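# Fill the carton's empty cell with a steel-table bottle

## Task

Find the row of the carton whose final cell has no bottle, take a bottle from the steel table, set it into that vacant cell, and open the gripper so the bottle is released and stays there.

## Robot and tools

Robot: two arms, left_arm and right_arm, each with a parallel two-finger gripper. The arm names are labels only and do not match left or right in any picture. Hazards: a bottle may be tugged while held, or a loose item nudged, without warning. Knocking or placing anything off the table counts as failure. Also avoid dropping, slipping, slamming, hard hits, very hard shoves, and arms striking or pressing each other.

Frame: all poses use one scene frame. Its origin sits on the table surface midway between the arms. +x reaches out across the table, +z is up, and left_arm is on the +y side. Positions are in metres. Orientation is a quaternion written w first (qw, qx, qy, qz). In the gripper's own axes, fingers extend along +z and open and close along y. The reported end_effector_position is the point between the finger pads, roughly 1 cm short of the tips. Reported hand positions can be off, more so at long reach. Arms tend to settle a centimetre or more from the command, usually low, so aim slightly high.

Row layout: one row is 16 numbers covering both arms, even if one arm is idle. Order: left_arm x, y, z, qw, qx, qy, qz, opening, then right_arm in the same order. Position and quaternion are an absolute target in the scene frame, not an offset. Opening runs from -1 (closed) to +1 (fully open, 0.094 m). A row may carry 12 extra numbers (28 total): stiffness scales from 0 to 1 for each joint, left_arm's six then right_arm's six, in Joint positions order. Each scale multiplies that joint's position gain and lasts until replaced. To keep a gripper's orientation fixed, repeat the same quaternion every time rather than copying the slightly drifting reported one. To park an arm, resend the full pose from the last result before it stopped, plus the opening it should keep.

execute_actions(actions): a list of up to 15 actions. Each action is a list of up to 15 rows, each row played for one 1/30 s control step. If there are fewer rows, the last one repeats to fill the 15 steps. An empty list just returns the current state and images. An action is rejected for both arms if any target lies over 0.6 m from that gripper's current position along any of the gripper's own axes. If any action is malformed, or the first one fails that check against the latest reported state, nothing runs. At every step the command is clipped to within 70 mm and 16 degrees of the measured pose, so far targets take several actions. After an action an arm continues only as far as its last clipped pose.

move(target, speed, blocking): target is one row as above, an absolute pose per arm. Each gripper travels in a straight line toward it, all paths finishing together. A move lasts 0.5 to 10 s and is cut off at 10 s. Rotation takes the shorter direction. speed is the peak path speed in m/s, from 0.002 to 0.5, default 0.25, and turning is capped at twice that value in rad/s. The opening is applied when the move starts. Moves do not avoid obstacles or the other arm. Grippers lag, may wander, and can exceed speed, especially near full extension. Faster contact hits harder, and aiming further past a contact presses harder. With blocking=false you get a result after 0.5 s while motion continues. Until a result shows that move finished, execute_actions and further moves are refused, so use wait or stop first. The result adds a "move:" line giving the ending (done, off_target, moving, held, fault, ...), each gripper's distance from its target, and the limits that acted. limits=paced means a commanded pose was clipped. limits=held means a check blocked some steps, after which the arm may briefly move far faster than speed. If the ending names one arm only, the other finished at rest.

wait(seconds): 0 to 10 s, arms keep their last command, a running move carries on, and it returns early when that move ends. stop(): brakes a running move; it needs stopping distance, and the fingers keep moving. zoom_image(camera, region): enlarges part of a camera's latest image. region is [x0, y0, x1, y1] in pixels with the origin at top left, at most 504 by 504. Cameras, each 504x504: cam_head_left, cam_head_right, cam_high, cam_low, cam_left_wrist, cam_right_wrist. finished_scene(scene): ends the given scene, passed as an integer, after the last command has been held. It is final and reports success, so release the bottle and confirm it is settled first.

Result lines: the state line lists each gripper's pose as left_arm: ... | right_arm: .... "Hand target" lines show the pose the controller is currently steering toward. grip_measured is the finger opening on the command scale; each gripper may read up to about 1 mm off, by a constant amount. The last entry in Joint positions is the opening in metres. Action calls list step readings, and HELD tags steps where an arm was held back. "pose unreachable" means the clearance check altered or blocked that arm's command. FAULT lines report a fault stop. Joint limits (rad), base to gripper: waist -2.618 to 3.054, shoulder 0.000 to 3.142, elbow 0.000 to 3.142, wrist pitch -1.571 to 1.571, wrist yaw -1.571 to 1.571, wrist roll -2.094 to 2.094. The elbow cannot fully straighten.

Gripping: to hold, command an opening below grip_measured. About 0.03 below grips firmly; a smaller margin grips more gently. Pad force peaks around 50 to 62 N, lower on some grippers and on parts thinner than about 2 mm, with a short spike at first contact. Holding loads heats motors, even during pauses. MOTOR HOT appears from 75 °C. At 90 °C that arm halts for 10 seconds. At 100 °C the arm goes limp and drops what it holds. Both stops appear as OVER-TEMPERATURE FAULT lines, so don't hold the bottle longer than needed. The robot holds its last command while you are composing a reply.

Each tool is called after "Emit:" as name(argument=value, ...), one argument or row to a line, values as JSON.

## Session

Emit:
execute_actions(
  actions=[],
)

Scene clock: 0.00 s.
left_arm: end_effector_position=(+0.4869, +0.2207, +0.3790) grip_measured=+1.000 end_effector_quat_wxyz=(+0.663, -0.654, +0.364, -0.012) | right_arm: end_effector_position=(+0.6381, -0.3861, +0.3821) grip_measured=+1.000 end_effector_quat_wxyz=(+0.571, +0.030, +0.814, +0.100)
Joint positions: left_arm=[-0.458  2.238  2.495 -0.966 -1.384 -1.781  0.094] | right_arm=[-0.068  2.174  2.467 -0.635 -0.222  0.131  0.094]
Joint velocities: left_arm=[ 0.002 -0.007 -0.022 -0.022  0.051 -0.066  0.   ] | right_arm=[-0.012 -0.007 -0.007  0.022  0.051 -0.081  0.   ]
Motor temperatures (°C, as the motors report them): left_arm=[23 24 22 24 22 25] | right_arm=[24 23 25 24 24 24]
Hand target (left_arm): +0.485, +0.222, +0.378; +0.664, -0.650, +0.369, -0.001
Hand target (right_arm): +0.635, -0.386, +0.391; +0.577, +0.028, +0.810, +0.099
Joint stiffness scale: left_arm=[1. 1. 1. 1. 1. 1.] | right_arm=[1. 1. 1. 1. 1. 1.]

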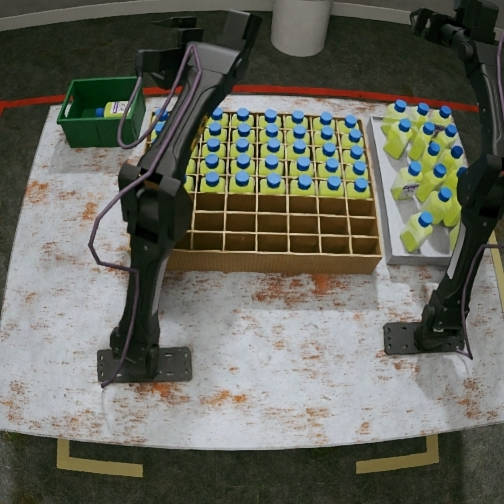

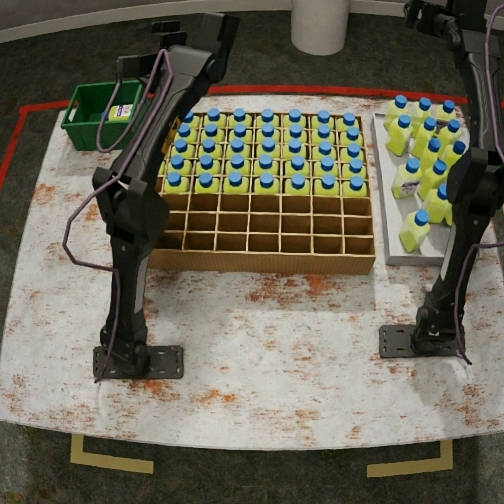

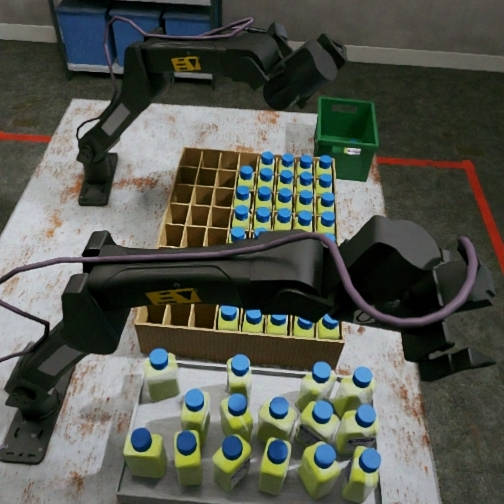

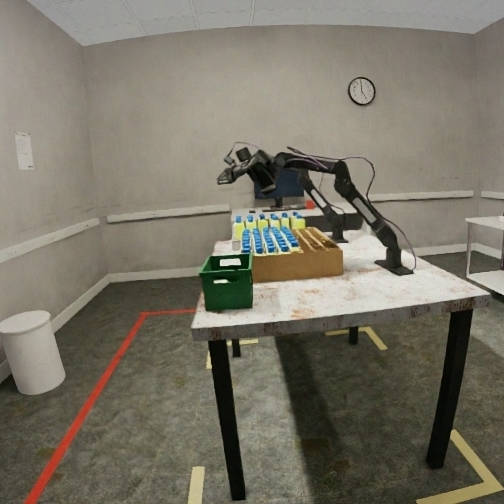

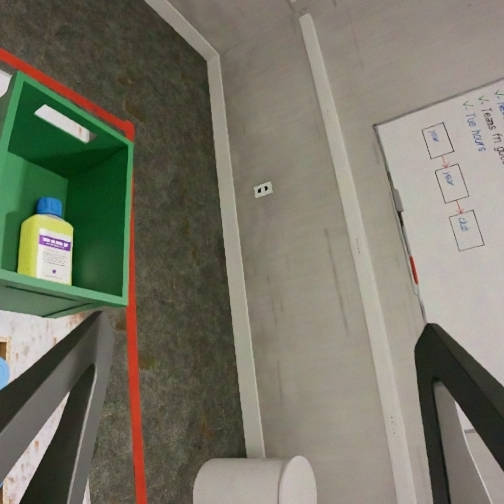

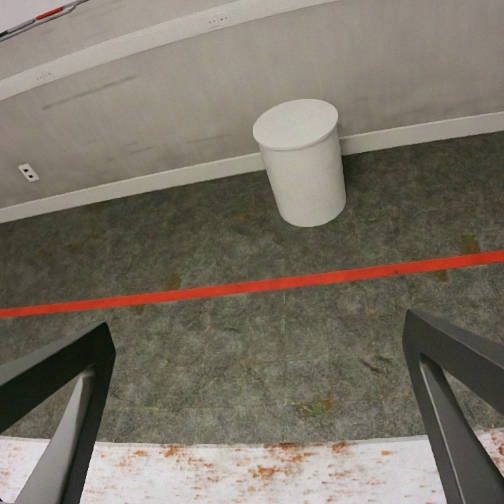

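Emit:
zoom_image(
  camera="cam_head_left",
  region=[340, 80, 504, 290],
)

Emit:
zoom_image(
  camera="cam_high",
  region=[100, 330, 400, 504],
)

Emit:
zoom_image(
  camera="cam_high",
  region=[150, 130, 360, 250],
)

Region (340, 80, 504, 290) of cam_head_left's 504x504 image, scaled by 2.400, with more detail than that image has; it fills the left 394 columns of this view, and the rest is white.

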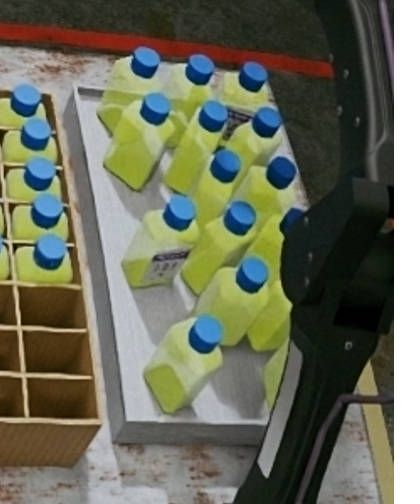

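Region (100, 330, 400, 504) of cam_high's 504x504 image, scaled by 1.680, with more detail than that image has; it fills the top 292 rows of this view, and the rest is white.

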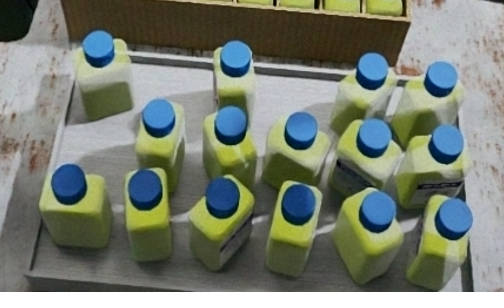

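Region (150, 130, 360, 250) of cam_high's 504x504 image, scaled by 2.400, with more detail than that image has; it fills the top 288 rows of this view, and the rest is white.

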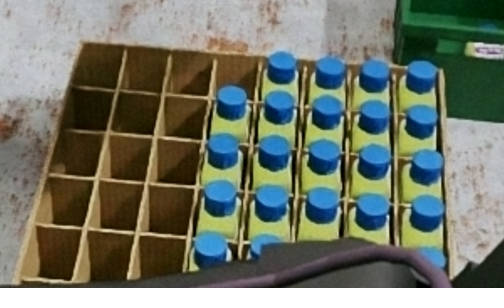

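Emit:
move(
  target=[0.10, 0.22, 0.20, 0, 0, 1, 0, 0.4, 0.25, -0.36, 0.18, 0, 0, 1, 0, 0.4],
  speed=0.3,
)

Scene clock: 7.37 s.
left_arm: end_effector_position=(+0.1125, +0.2152, +0.1947) grip_measured=+0.401 end_effector_quat_wxyz=(+0.100, +0.002, +0.995, -0.012) | right_arm: end_effector_position=(+0.2643, -0.3575, +0.1689) grip_measured=+0.402 end_effector_quat_wxyz=(-0.002, +0.007, +1.000, +0.010)
Joint positions: left_arm=[-0.263  0.939  1.135 -1.567 -0.014 -0.184  0.066] | right_arm=[ 0.044  1.479  1.381 -1.477 -0.02   0.028  0.066]
Joint velocities: left_arm=[-0.012 -0.002  0.002 -0.081  0.037  0.007  0.   ] | right_arm=[-0.007 -0.007 -0.017 -0.066 -0.037  0.037 -0.001]
Motor temperatures (°C, as the motors report them): left_arm=[23 25 23 25 22 25] | right_arm=[24 25 25 25 24 24]
Hand target (left_arm): +0.107, +0.216, +0.192; +0.095, +0.003, +0.995, -0.014
Hand target (right_arm): +0.257, -0.358, +0.172; -0.000, +0.007, +1.000, +0.004
Off the commanded pose (left_arm): 0.014 m, 12 deg.
Off the commanded pose (right_arm): 0.018 m, 1 deg.
Joint stiffness scale: left_arm=[1. 1. 1. 1. 1. 1.] | right_arm=[1. 1. 1. 1. 1. 1.]
joint sent to its limit (left arm) — the command would take joint 4 (wrist pitch) past its lower limit, so that joint was sent only as far as its limit.
move: off_target (left_arm, right_arm)

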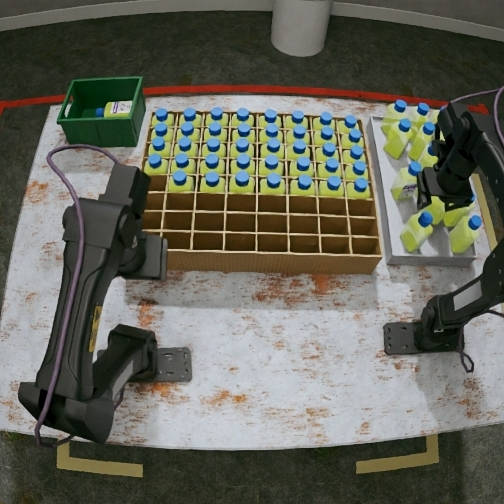

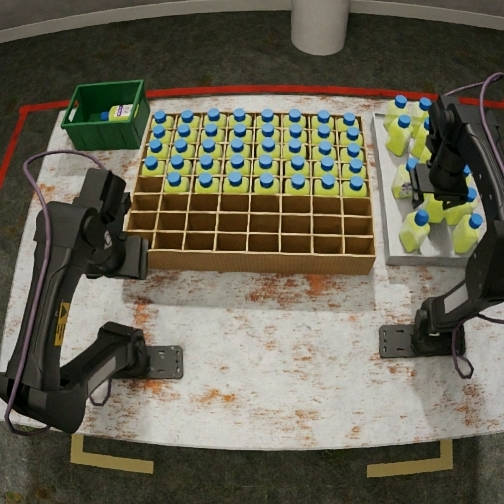

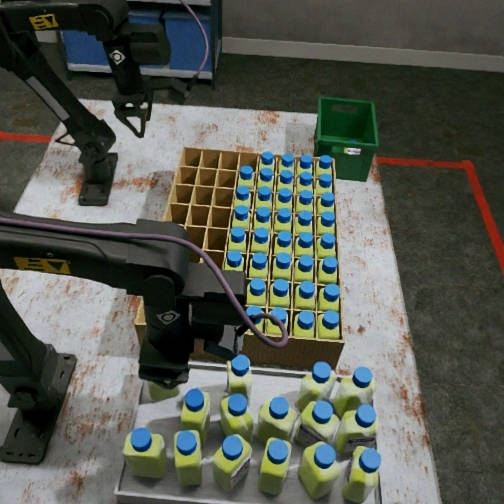

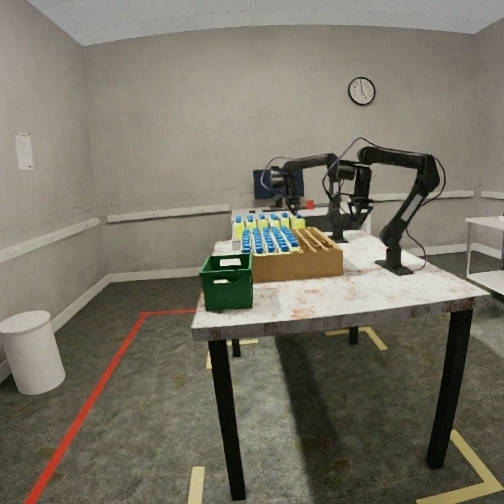

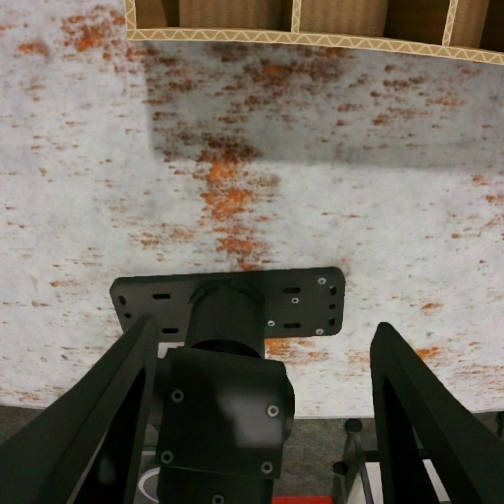

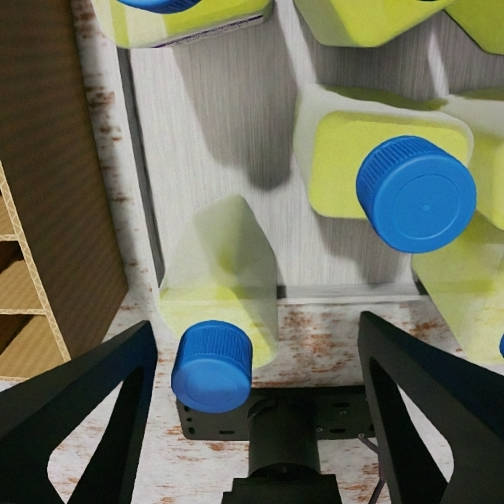

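Emit:
zoom_image(
  camera="cam_head_left",
  region=[370, 140, 504, 280],
)

Emit:
zoom_image(
  camera="cam_low",
  region=[220, 150, 360, 270],
)

Emit:
zoom_image(
  camera="cam_high",
  region=[100, 300, 280, 480],
)

Region (370, 140, 504, 280) of cam_head_left's 504x504 image, scaled by 3.600, with more detail than that image has; it fills the left 482 columns of this view, and the rest is white.

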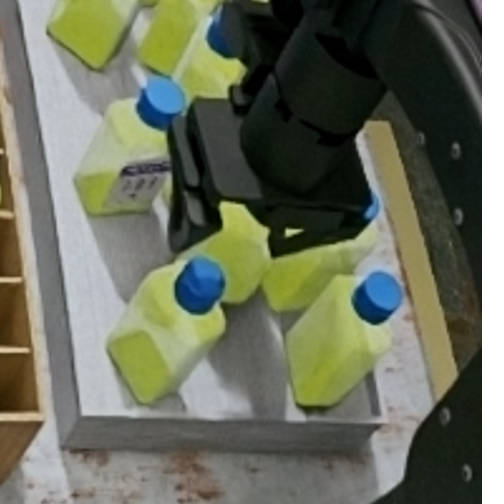

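Region (220, 150, 360, 270) of cam_low's 504x504 image, scaled by 3.600, with more detail than that image has; it fills the top 432 rows of this view, and the rest is white.

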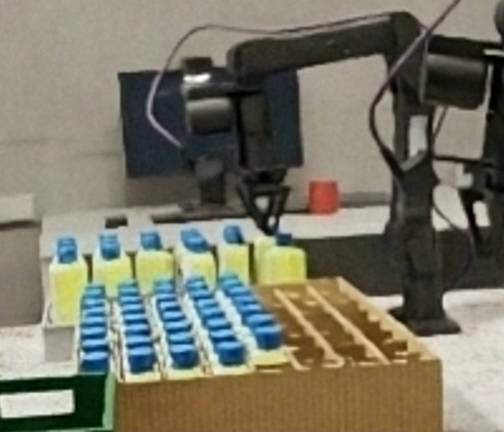

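Region (100, 300, 280, 480) of cam_high's 504x504 image, scaled by 2.800, with more detail than that image has.

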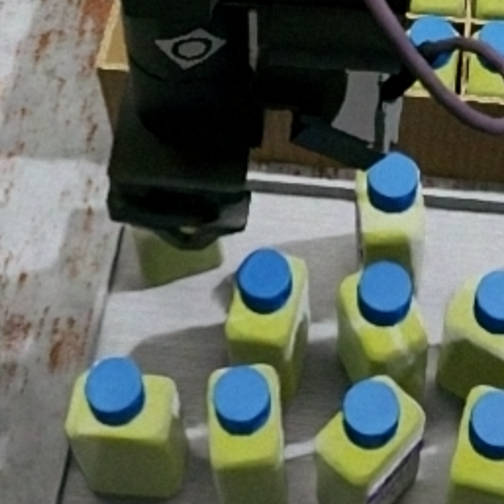

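Emit:
move(
  target=[0.1125, 0.2152, 0.1947, 0.100, 0.002, 0.995, -0.012, 0.4, 0.237, -0.342, 0.155, 0, 0, 1, 0, 0.4],
  speed=0.08,
)

Scene clock: 9.90 s.
left_arm: end_effector_position=(+0.1125, +0.2151, +0.1947) grip_measured=+0.401 end_effector_quat_wxyz=(+0.099, +0.003, +0.995, -0.012) | right_arm: end_effector_position=(+0.2372, -0.3407, +0.1533) grip_measured=+0.402 end_effector_quat_wxyz=(-0.016, -0.000, +1.000, +0.007)
Joint positions: left_arm=[-0.263  0.939  1.135 -1.567 -0.013 -0.181  0.066] | right_arm=[ 0.126  1.4    1.25  -1.452 -0.016  0.095  0.066]
Joint velocities: left_arm=[-0.002 -0.007 -0.007 -0.007 -0.022  0.007  0.001] | right_arm=[ 0.002 -0.002  0.007 -0.037 -0.022 -0.022  0.   ]
Motor temperatures (°C, as the motors report them): left_arm=[23 25 23 25 22 25] | right_arm=[24 25 25 25 24 24]
Hand target (left_arm): +0.112, +0.215, +0.195; +0.100, +0.002, +0.995, -0.012
Hand target (right_arm): +0.237, -0.341, +0.155; -0.001, +0.000, +1.000, +0.001
Off the commanded pose (left_arm): 0.000 m, 0 deg.
Off the commanded pose (right_arm): 0.002 m, 2 deg.
Joint stiffness scale: left_arm=[1. 1. 1. 1. 1. 1.] | right_arm=[1. 1. 1. 1. 1. 1.]
move: done

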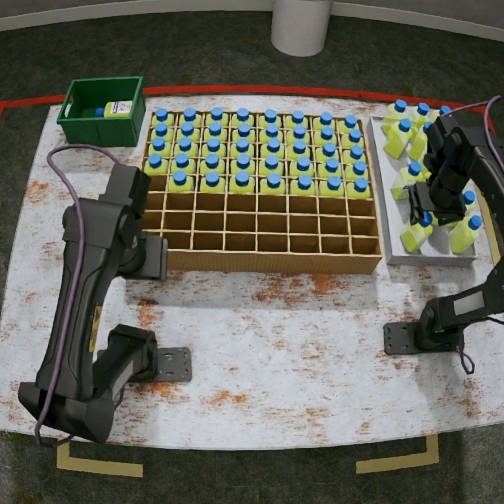

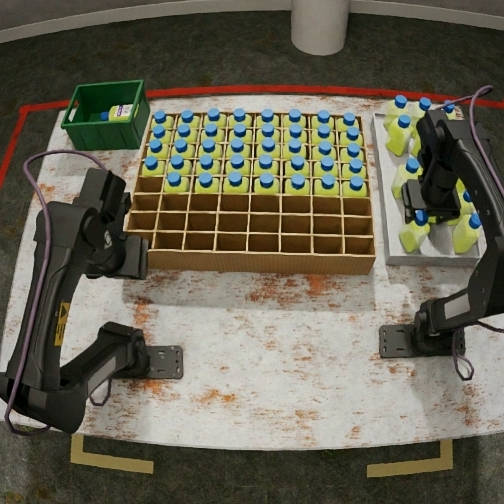

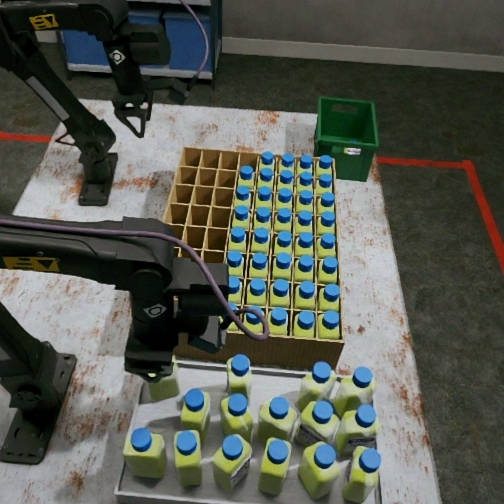

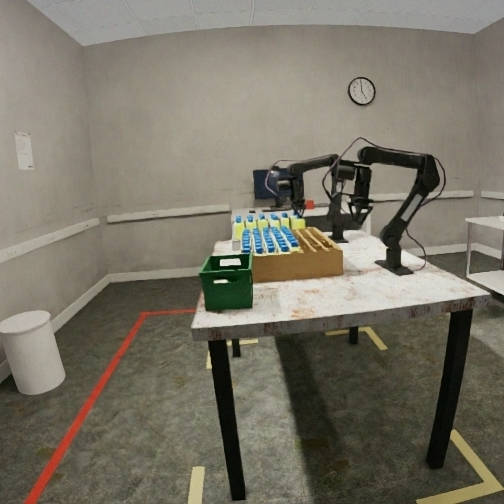

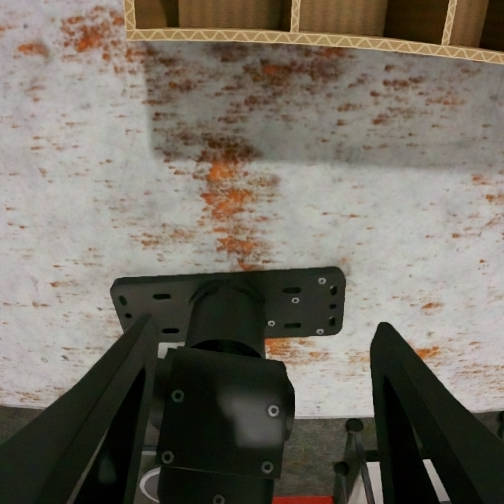

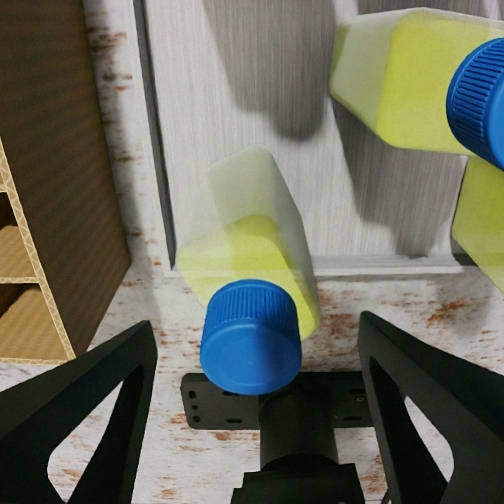

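Emit:
move(
  target=[0.1125, 0.2152, 0.1947, 0.100, 0.002, 0.995, -0.012, 0.4, 0.237, -0.343, 0.148, 0, 0, 1, 0, 0.4],
  speed=0.05,
)

Emit:
move(
  target=[0.1125, 0.2152, 0.1947, 0.100, 0.002, 0.995, -0.012, 0.4, 0.237, -0.343, 0.148, 0, 0, 1, 0, -0.5],
  speed=0.05,
)

Scene clock: 11.33 s.
left_arm: end_effector_position=(+0.1125, +0.2151, +0.1947) grip_measured=+0.401 end_effector_quat_wxyz=(+0.099, +0.003, +0.995, -0.012) | right_arm: end_effector_position=(+0.2363, -0.3413, +0.1455) grip_measured=+0.402 end_effector_quat_wxyz=(-0.019, +0.001, +1.000, +0.005)
Joint positions: left_arm=[-0.263  0.939  1.135 -1.567 -0.013 -0.181  0.066] | right_arm=[ 0.126  1.4    1.219 -1.427 -0.014  0.097  0.066]
Joint velocities: left_arm=[ 0.007  0.002  0.007  0.022  0.007 -0.007 -0.   ] | right_arm=[-0.012 -0.002  0.022 -0.007  0.022  0.007 -0.   ]
Motor temperatures (°C, as the motors report them): left_arm=[23 25 23 25 22 25] | right_arm=[24 25 25 25 24 24]
Hand target (left_arm): +0.112, +0.215, +0.195; +0.100, +0.002, +0.995, -0.012
Hand target (right_arm): +0.237, -0.343, +0.148; -0.000, -0.000, +1.000, +0.000
Off the commanded pose (left_arm): 0.000 m, 0 deg.
Off the commanded pose (right_arm): 0.003 m, 2 deg.
Joint stiffness scale: left_arm=[1. 1. 1. 1. 1. 1.] | right_arm=[1. 1. 1. 1. 1. 1.]
move: done

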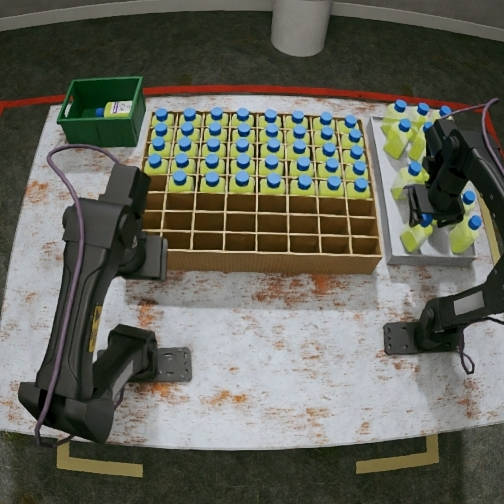

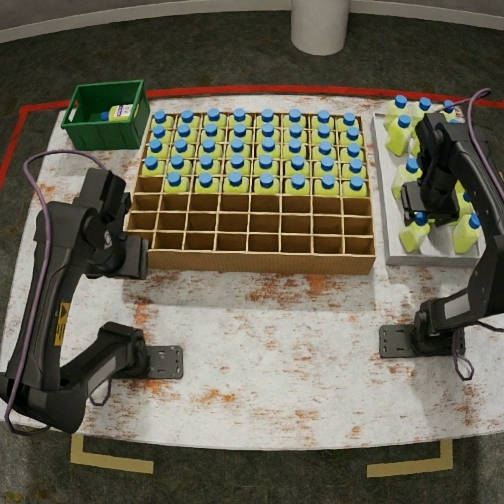

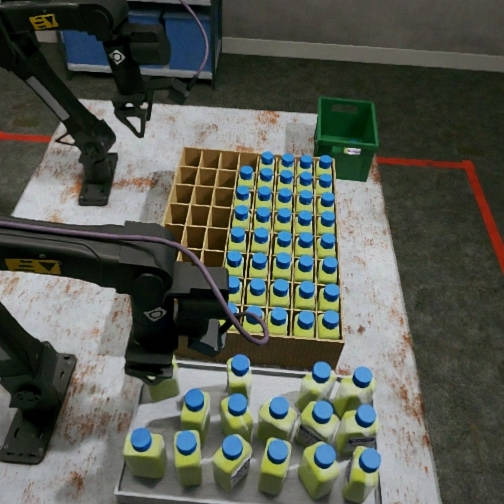

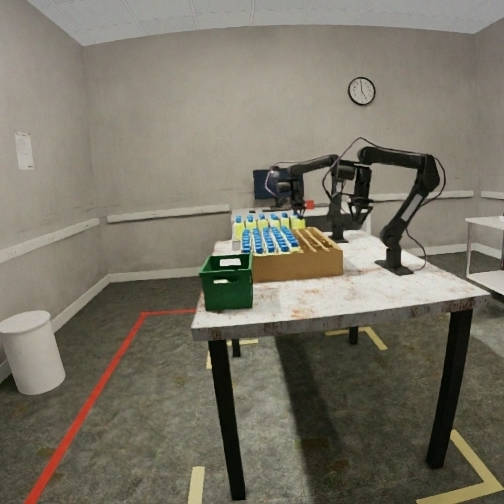

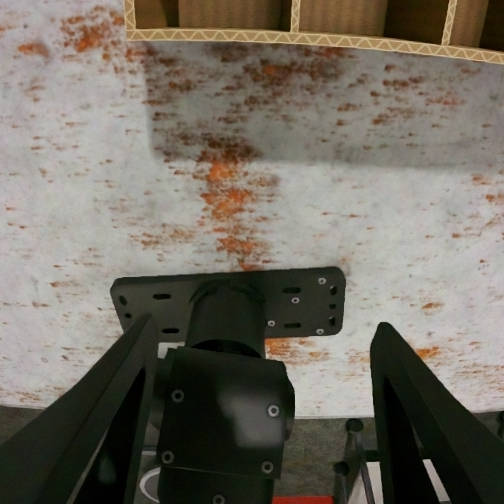

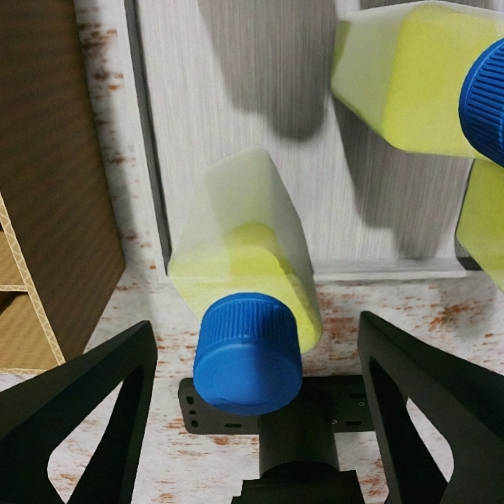

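Scene clock: 12.03 s.
left_arm: end_effector_position=(+0.1125, +0.2151, +0.1947) grip_measured=+0.401 end_effector_quat_wxyz=(+0.099, +0.003, +0.995, -0.012) | right_arm: end_effector_position=(+0.2361, -0.3423, +0.1463) grip_measured=-0.422 end_effector_quat_wxyz=(-0.017, +0.001, +1.000, +0.002)
Joint positions: left_arm=[-0.263  0.939  1.135 -1.567 -0.013 -0.181  0.066] | right_arm=[ 0.126  1.396  1.219 -1.428 -0.008  0.097  0.027]
Joint velocities: left_arm=[-0.012  0.007 -0.012  0.037  0.007 -0.022 -0.   ] | right_arm=[-0.012 -0.002  0.022 -0.007 -0.007  0.066 -0.   ]
Motor temperatures (°C, as the motors report them): left_arm=[23 24 23 25 22 25] | right_arm=[24 25 25 25 24 24]
Hand target (left_arm): +0.112, +0.215, +0.195; +0.100, +0.002, +0.995, -0.012
Hand target (right_arm): +0.237, -0.343, +0.148; -0.001, -0.000, +1.000, +0.000
Off the commanded pose (left_arm): 0.000 m, 0 deg.
Off the commanded pose (right_arm): 0.002 m, 2 deg.
Joint stiffness scale: left_arm=[1. 1. 1. 1. 1. 1.] | right_arm=[1. 1. 1. 1. 1. 1.]
move: done

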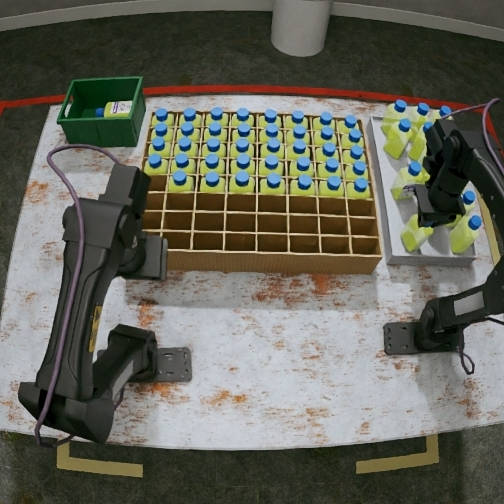

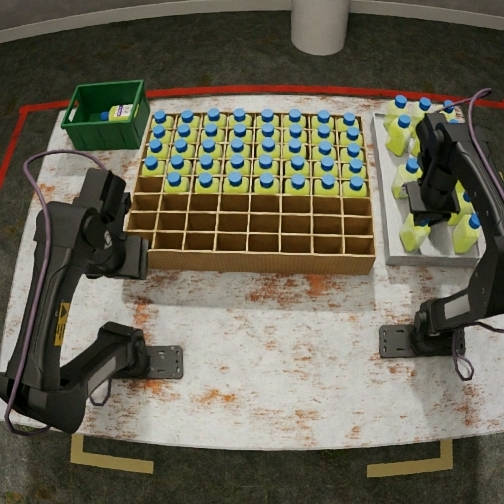

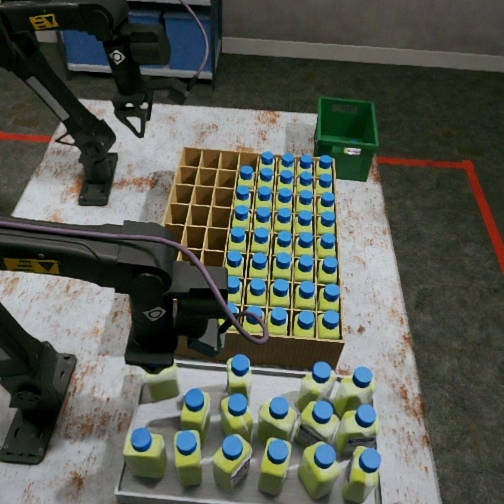

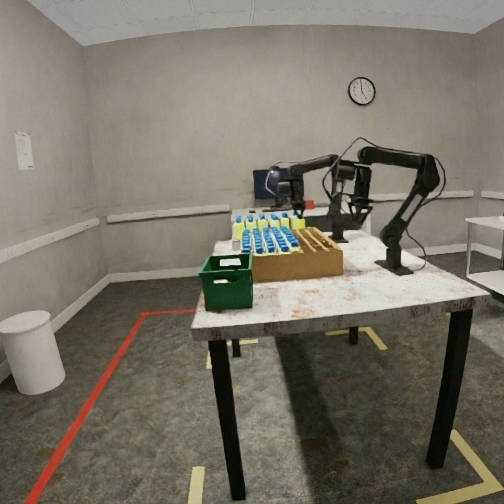

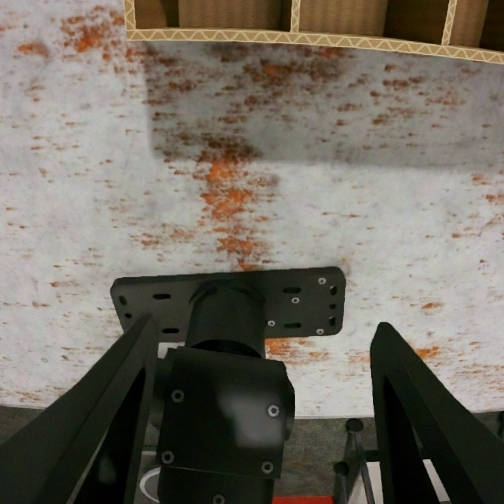

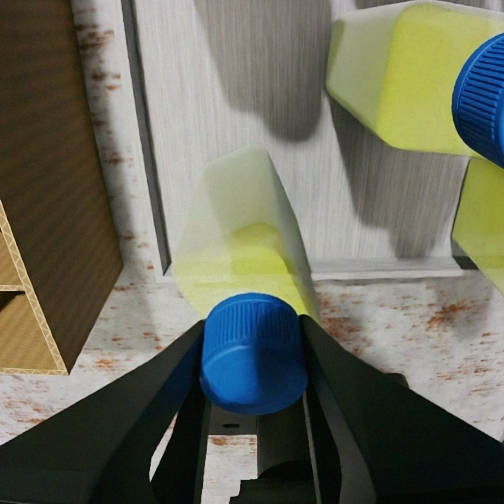

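Emit:
execute_actions(
  actions=[],
)

Scene clock: 13.33 s.
left_arm: end_effector_position=(+0.1125, +0.2151, +0.1947) grip_measured=+0.401 end_effector_quat_wxyz=(+0.099, +0.003, +0.995, -0.012) | right_arm: end_effector_position=(+0.2361, -0.3423, +0.1463) grip_measured=-0.422 end_effector_quat_wxyz=(-0.017, +0.001, +1.000, +0.002)
Joint positions: left_arm=[-0.263  0.939  1.135 -1.567 -0.013 -0.181  0.066] | right_arm=[ 0.126  1.396  1.219 -1.428 -0.008  0.097  0.027]
Joint velocities: left_arm=[ 0.002 -0.002 -0.002 -0.007 -0.007  0.051 -0.001] | right_arm=[ 0.002  0.002 -0.012  0.037  0.007  0.007 -0.   ]
Motor temperatures (°C, as the motors report them): left_arm=[23 24 23 25 22 25] | right_arm=[24 25 25 25 24 24]
Hand target (left_arm): +0.112, +0.215, +0.195; +0.100, +0.002, +0.995, -0.012
Hand target (right_arm): +0.237, -0.343, +0.148; -0.001, -0.000, +1.000, +0.000
Off the commanded pose (left_arm): 0.000 m, 0 deg.
Off the commanded pose (right_arm): 0.002 m, 2 deg.
Joint stiffness scale: left_arm=[1. 1. 1. 1. 1. 1.] | right_arm=[1. 1. 1. 1. 1. 1.]

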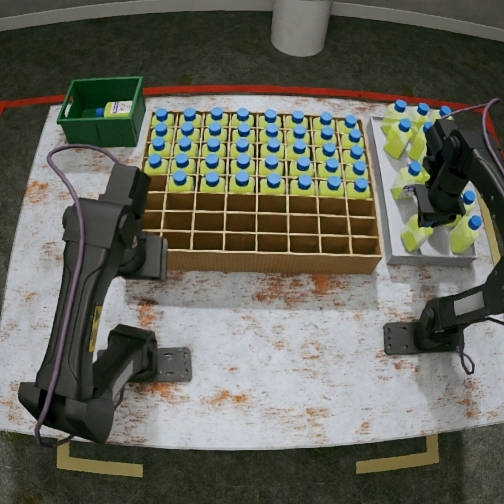

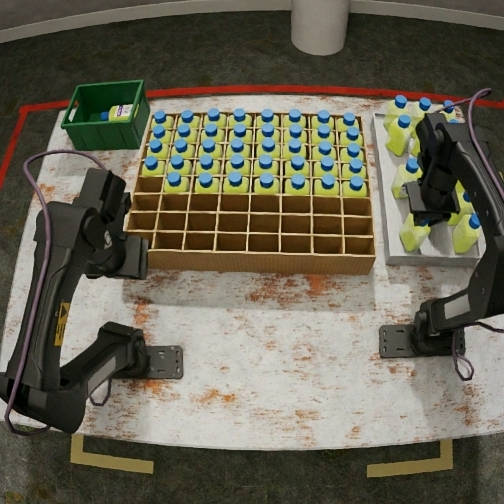

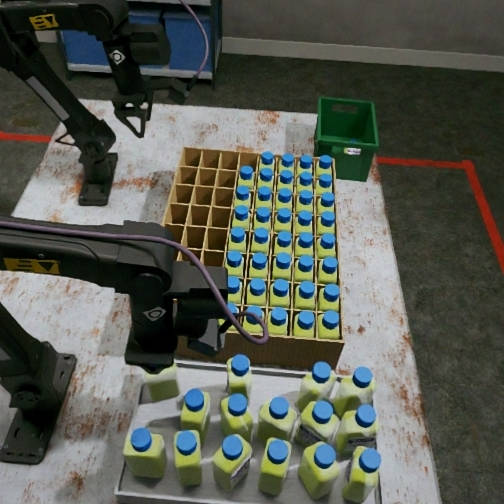

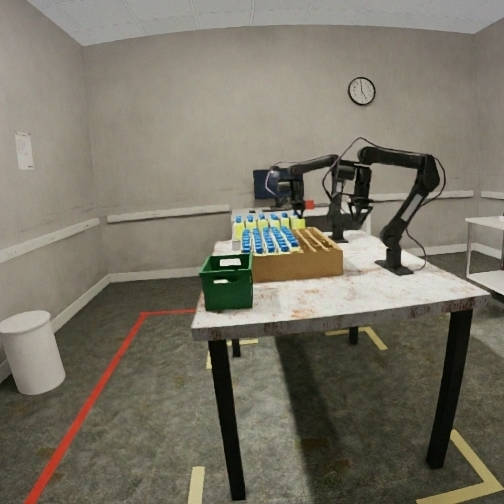

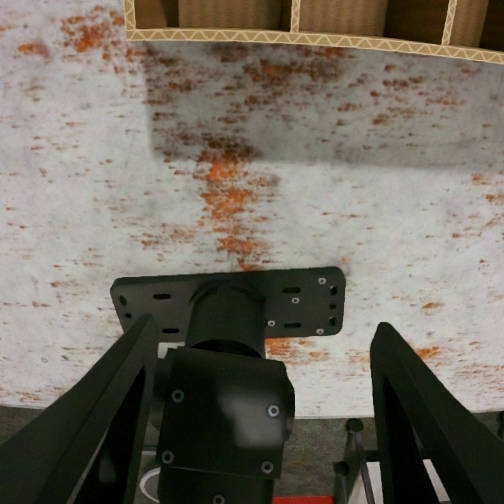

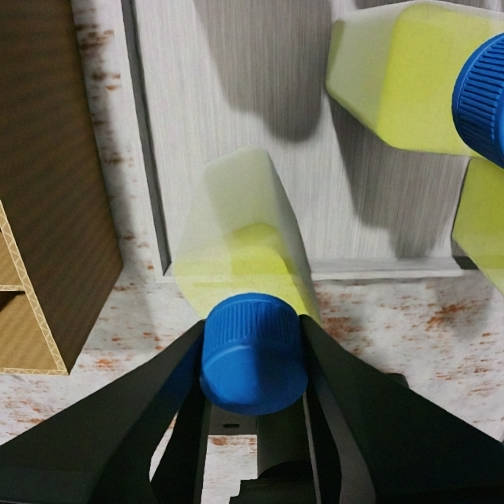

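Emit:
move(
  target=[0.1125, 0.2152, 0.1947, 0.100, 0.002, 0.995, -0.012, 0.4, 0.232, -0.342, 0.200, 0, 0, 1, 0, -0.5],
  speed=0.1,
)

Scene clock: 14.87 s.
left_arm: end_effector_position=(+0.1125, +0.2151, +0.1947) grip_measured=+0.401 end_effector_quat_wxyz=(+0.099, +0.003, +0.995, -0.012) | right_arm: end_effector_position=(+0.2304, -0.3428, +0.1857) grip_measured=-0.422 end_effector_quat_wxyz=(+0.006, +0.001, +1.000, +0.005)
Joint positions: left_arm=[-0.263  0.939  1.135 -1.567 -0.013 -0.181  0.066] | right_arm=[ 0.126  1.354  1.344 -1.549 -0.008  0.098  0.027]
Joint velocities: left_arm=[-0.002  0.012 -0.007  0.022  0.022 -0.022  0.   ] | right_arm=[ 0.012 -0.002  0.002 -0.007 -0.022 -0.066  0.   ]
Motor temperatures (°C, as the motors report them): left_arm=[23 24 23 25 22 25] | right_arm=[24 25 25 25 24 24]
Hand target (left_arm): +0.112, +0.215, +0.195; +0.100, +0.002, +0.995, -0.012
Hand target (right_arm): +0.231, -0.342, +0.199; +0.029, -0.000, +1.000, +0.003
Off the commanded pose (left_arm): 0.000 m, 0 deg.
Off the commanded pose (right_arm): 0.014 m, 1 deg.
Joint stiffness scale: left_arm=[1. 1. 1. 1. 1. 1.] | right_arm=[1. 1. 1. 1. 1. 1.]
joint sent to its limit (right arm) — the command would take joint 4 (wrist pitch) past its lower limit, so that joint was sent only as far as its limit.
move: off_target (right_arm)

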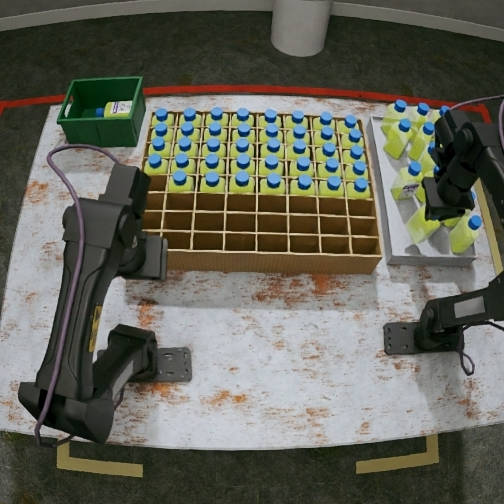

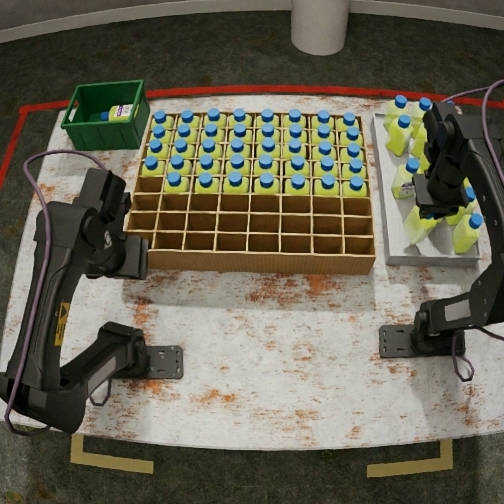

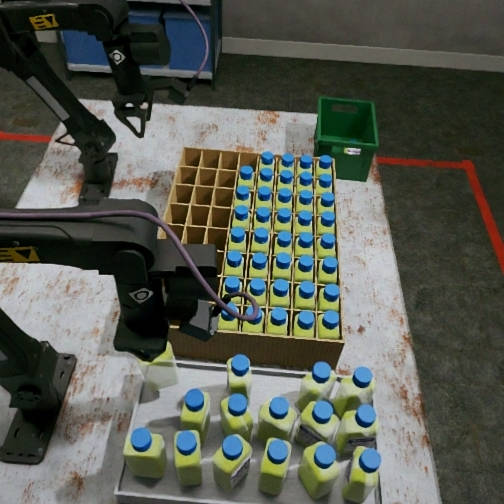

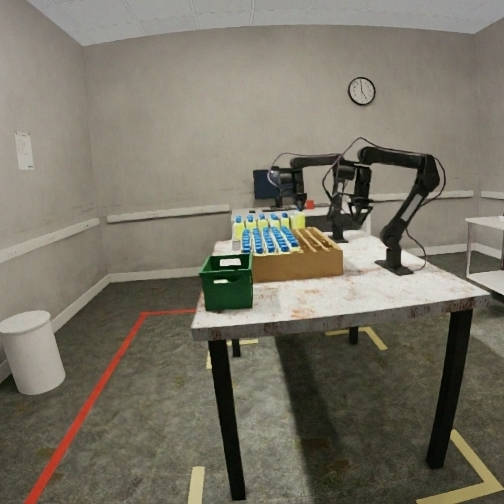

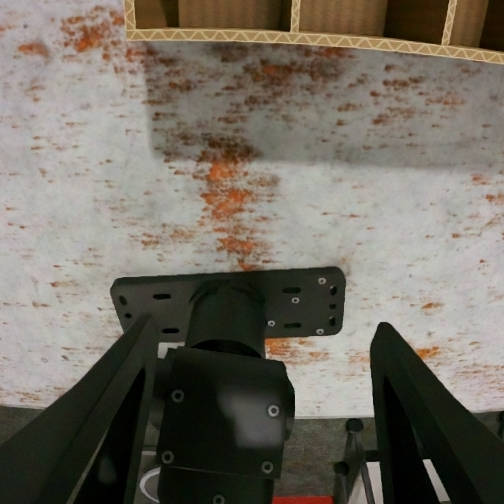

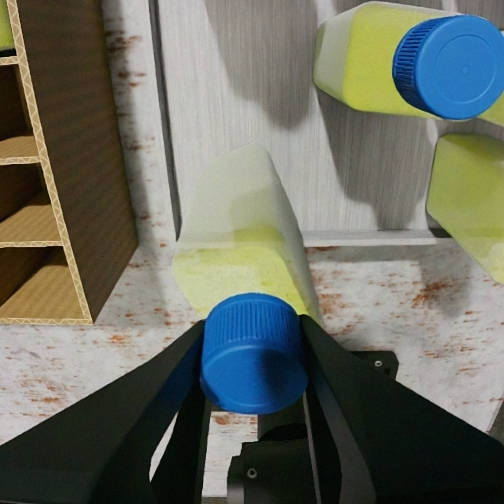

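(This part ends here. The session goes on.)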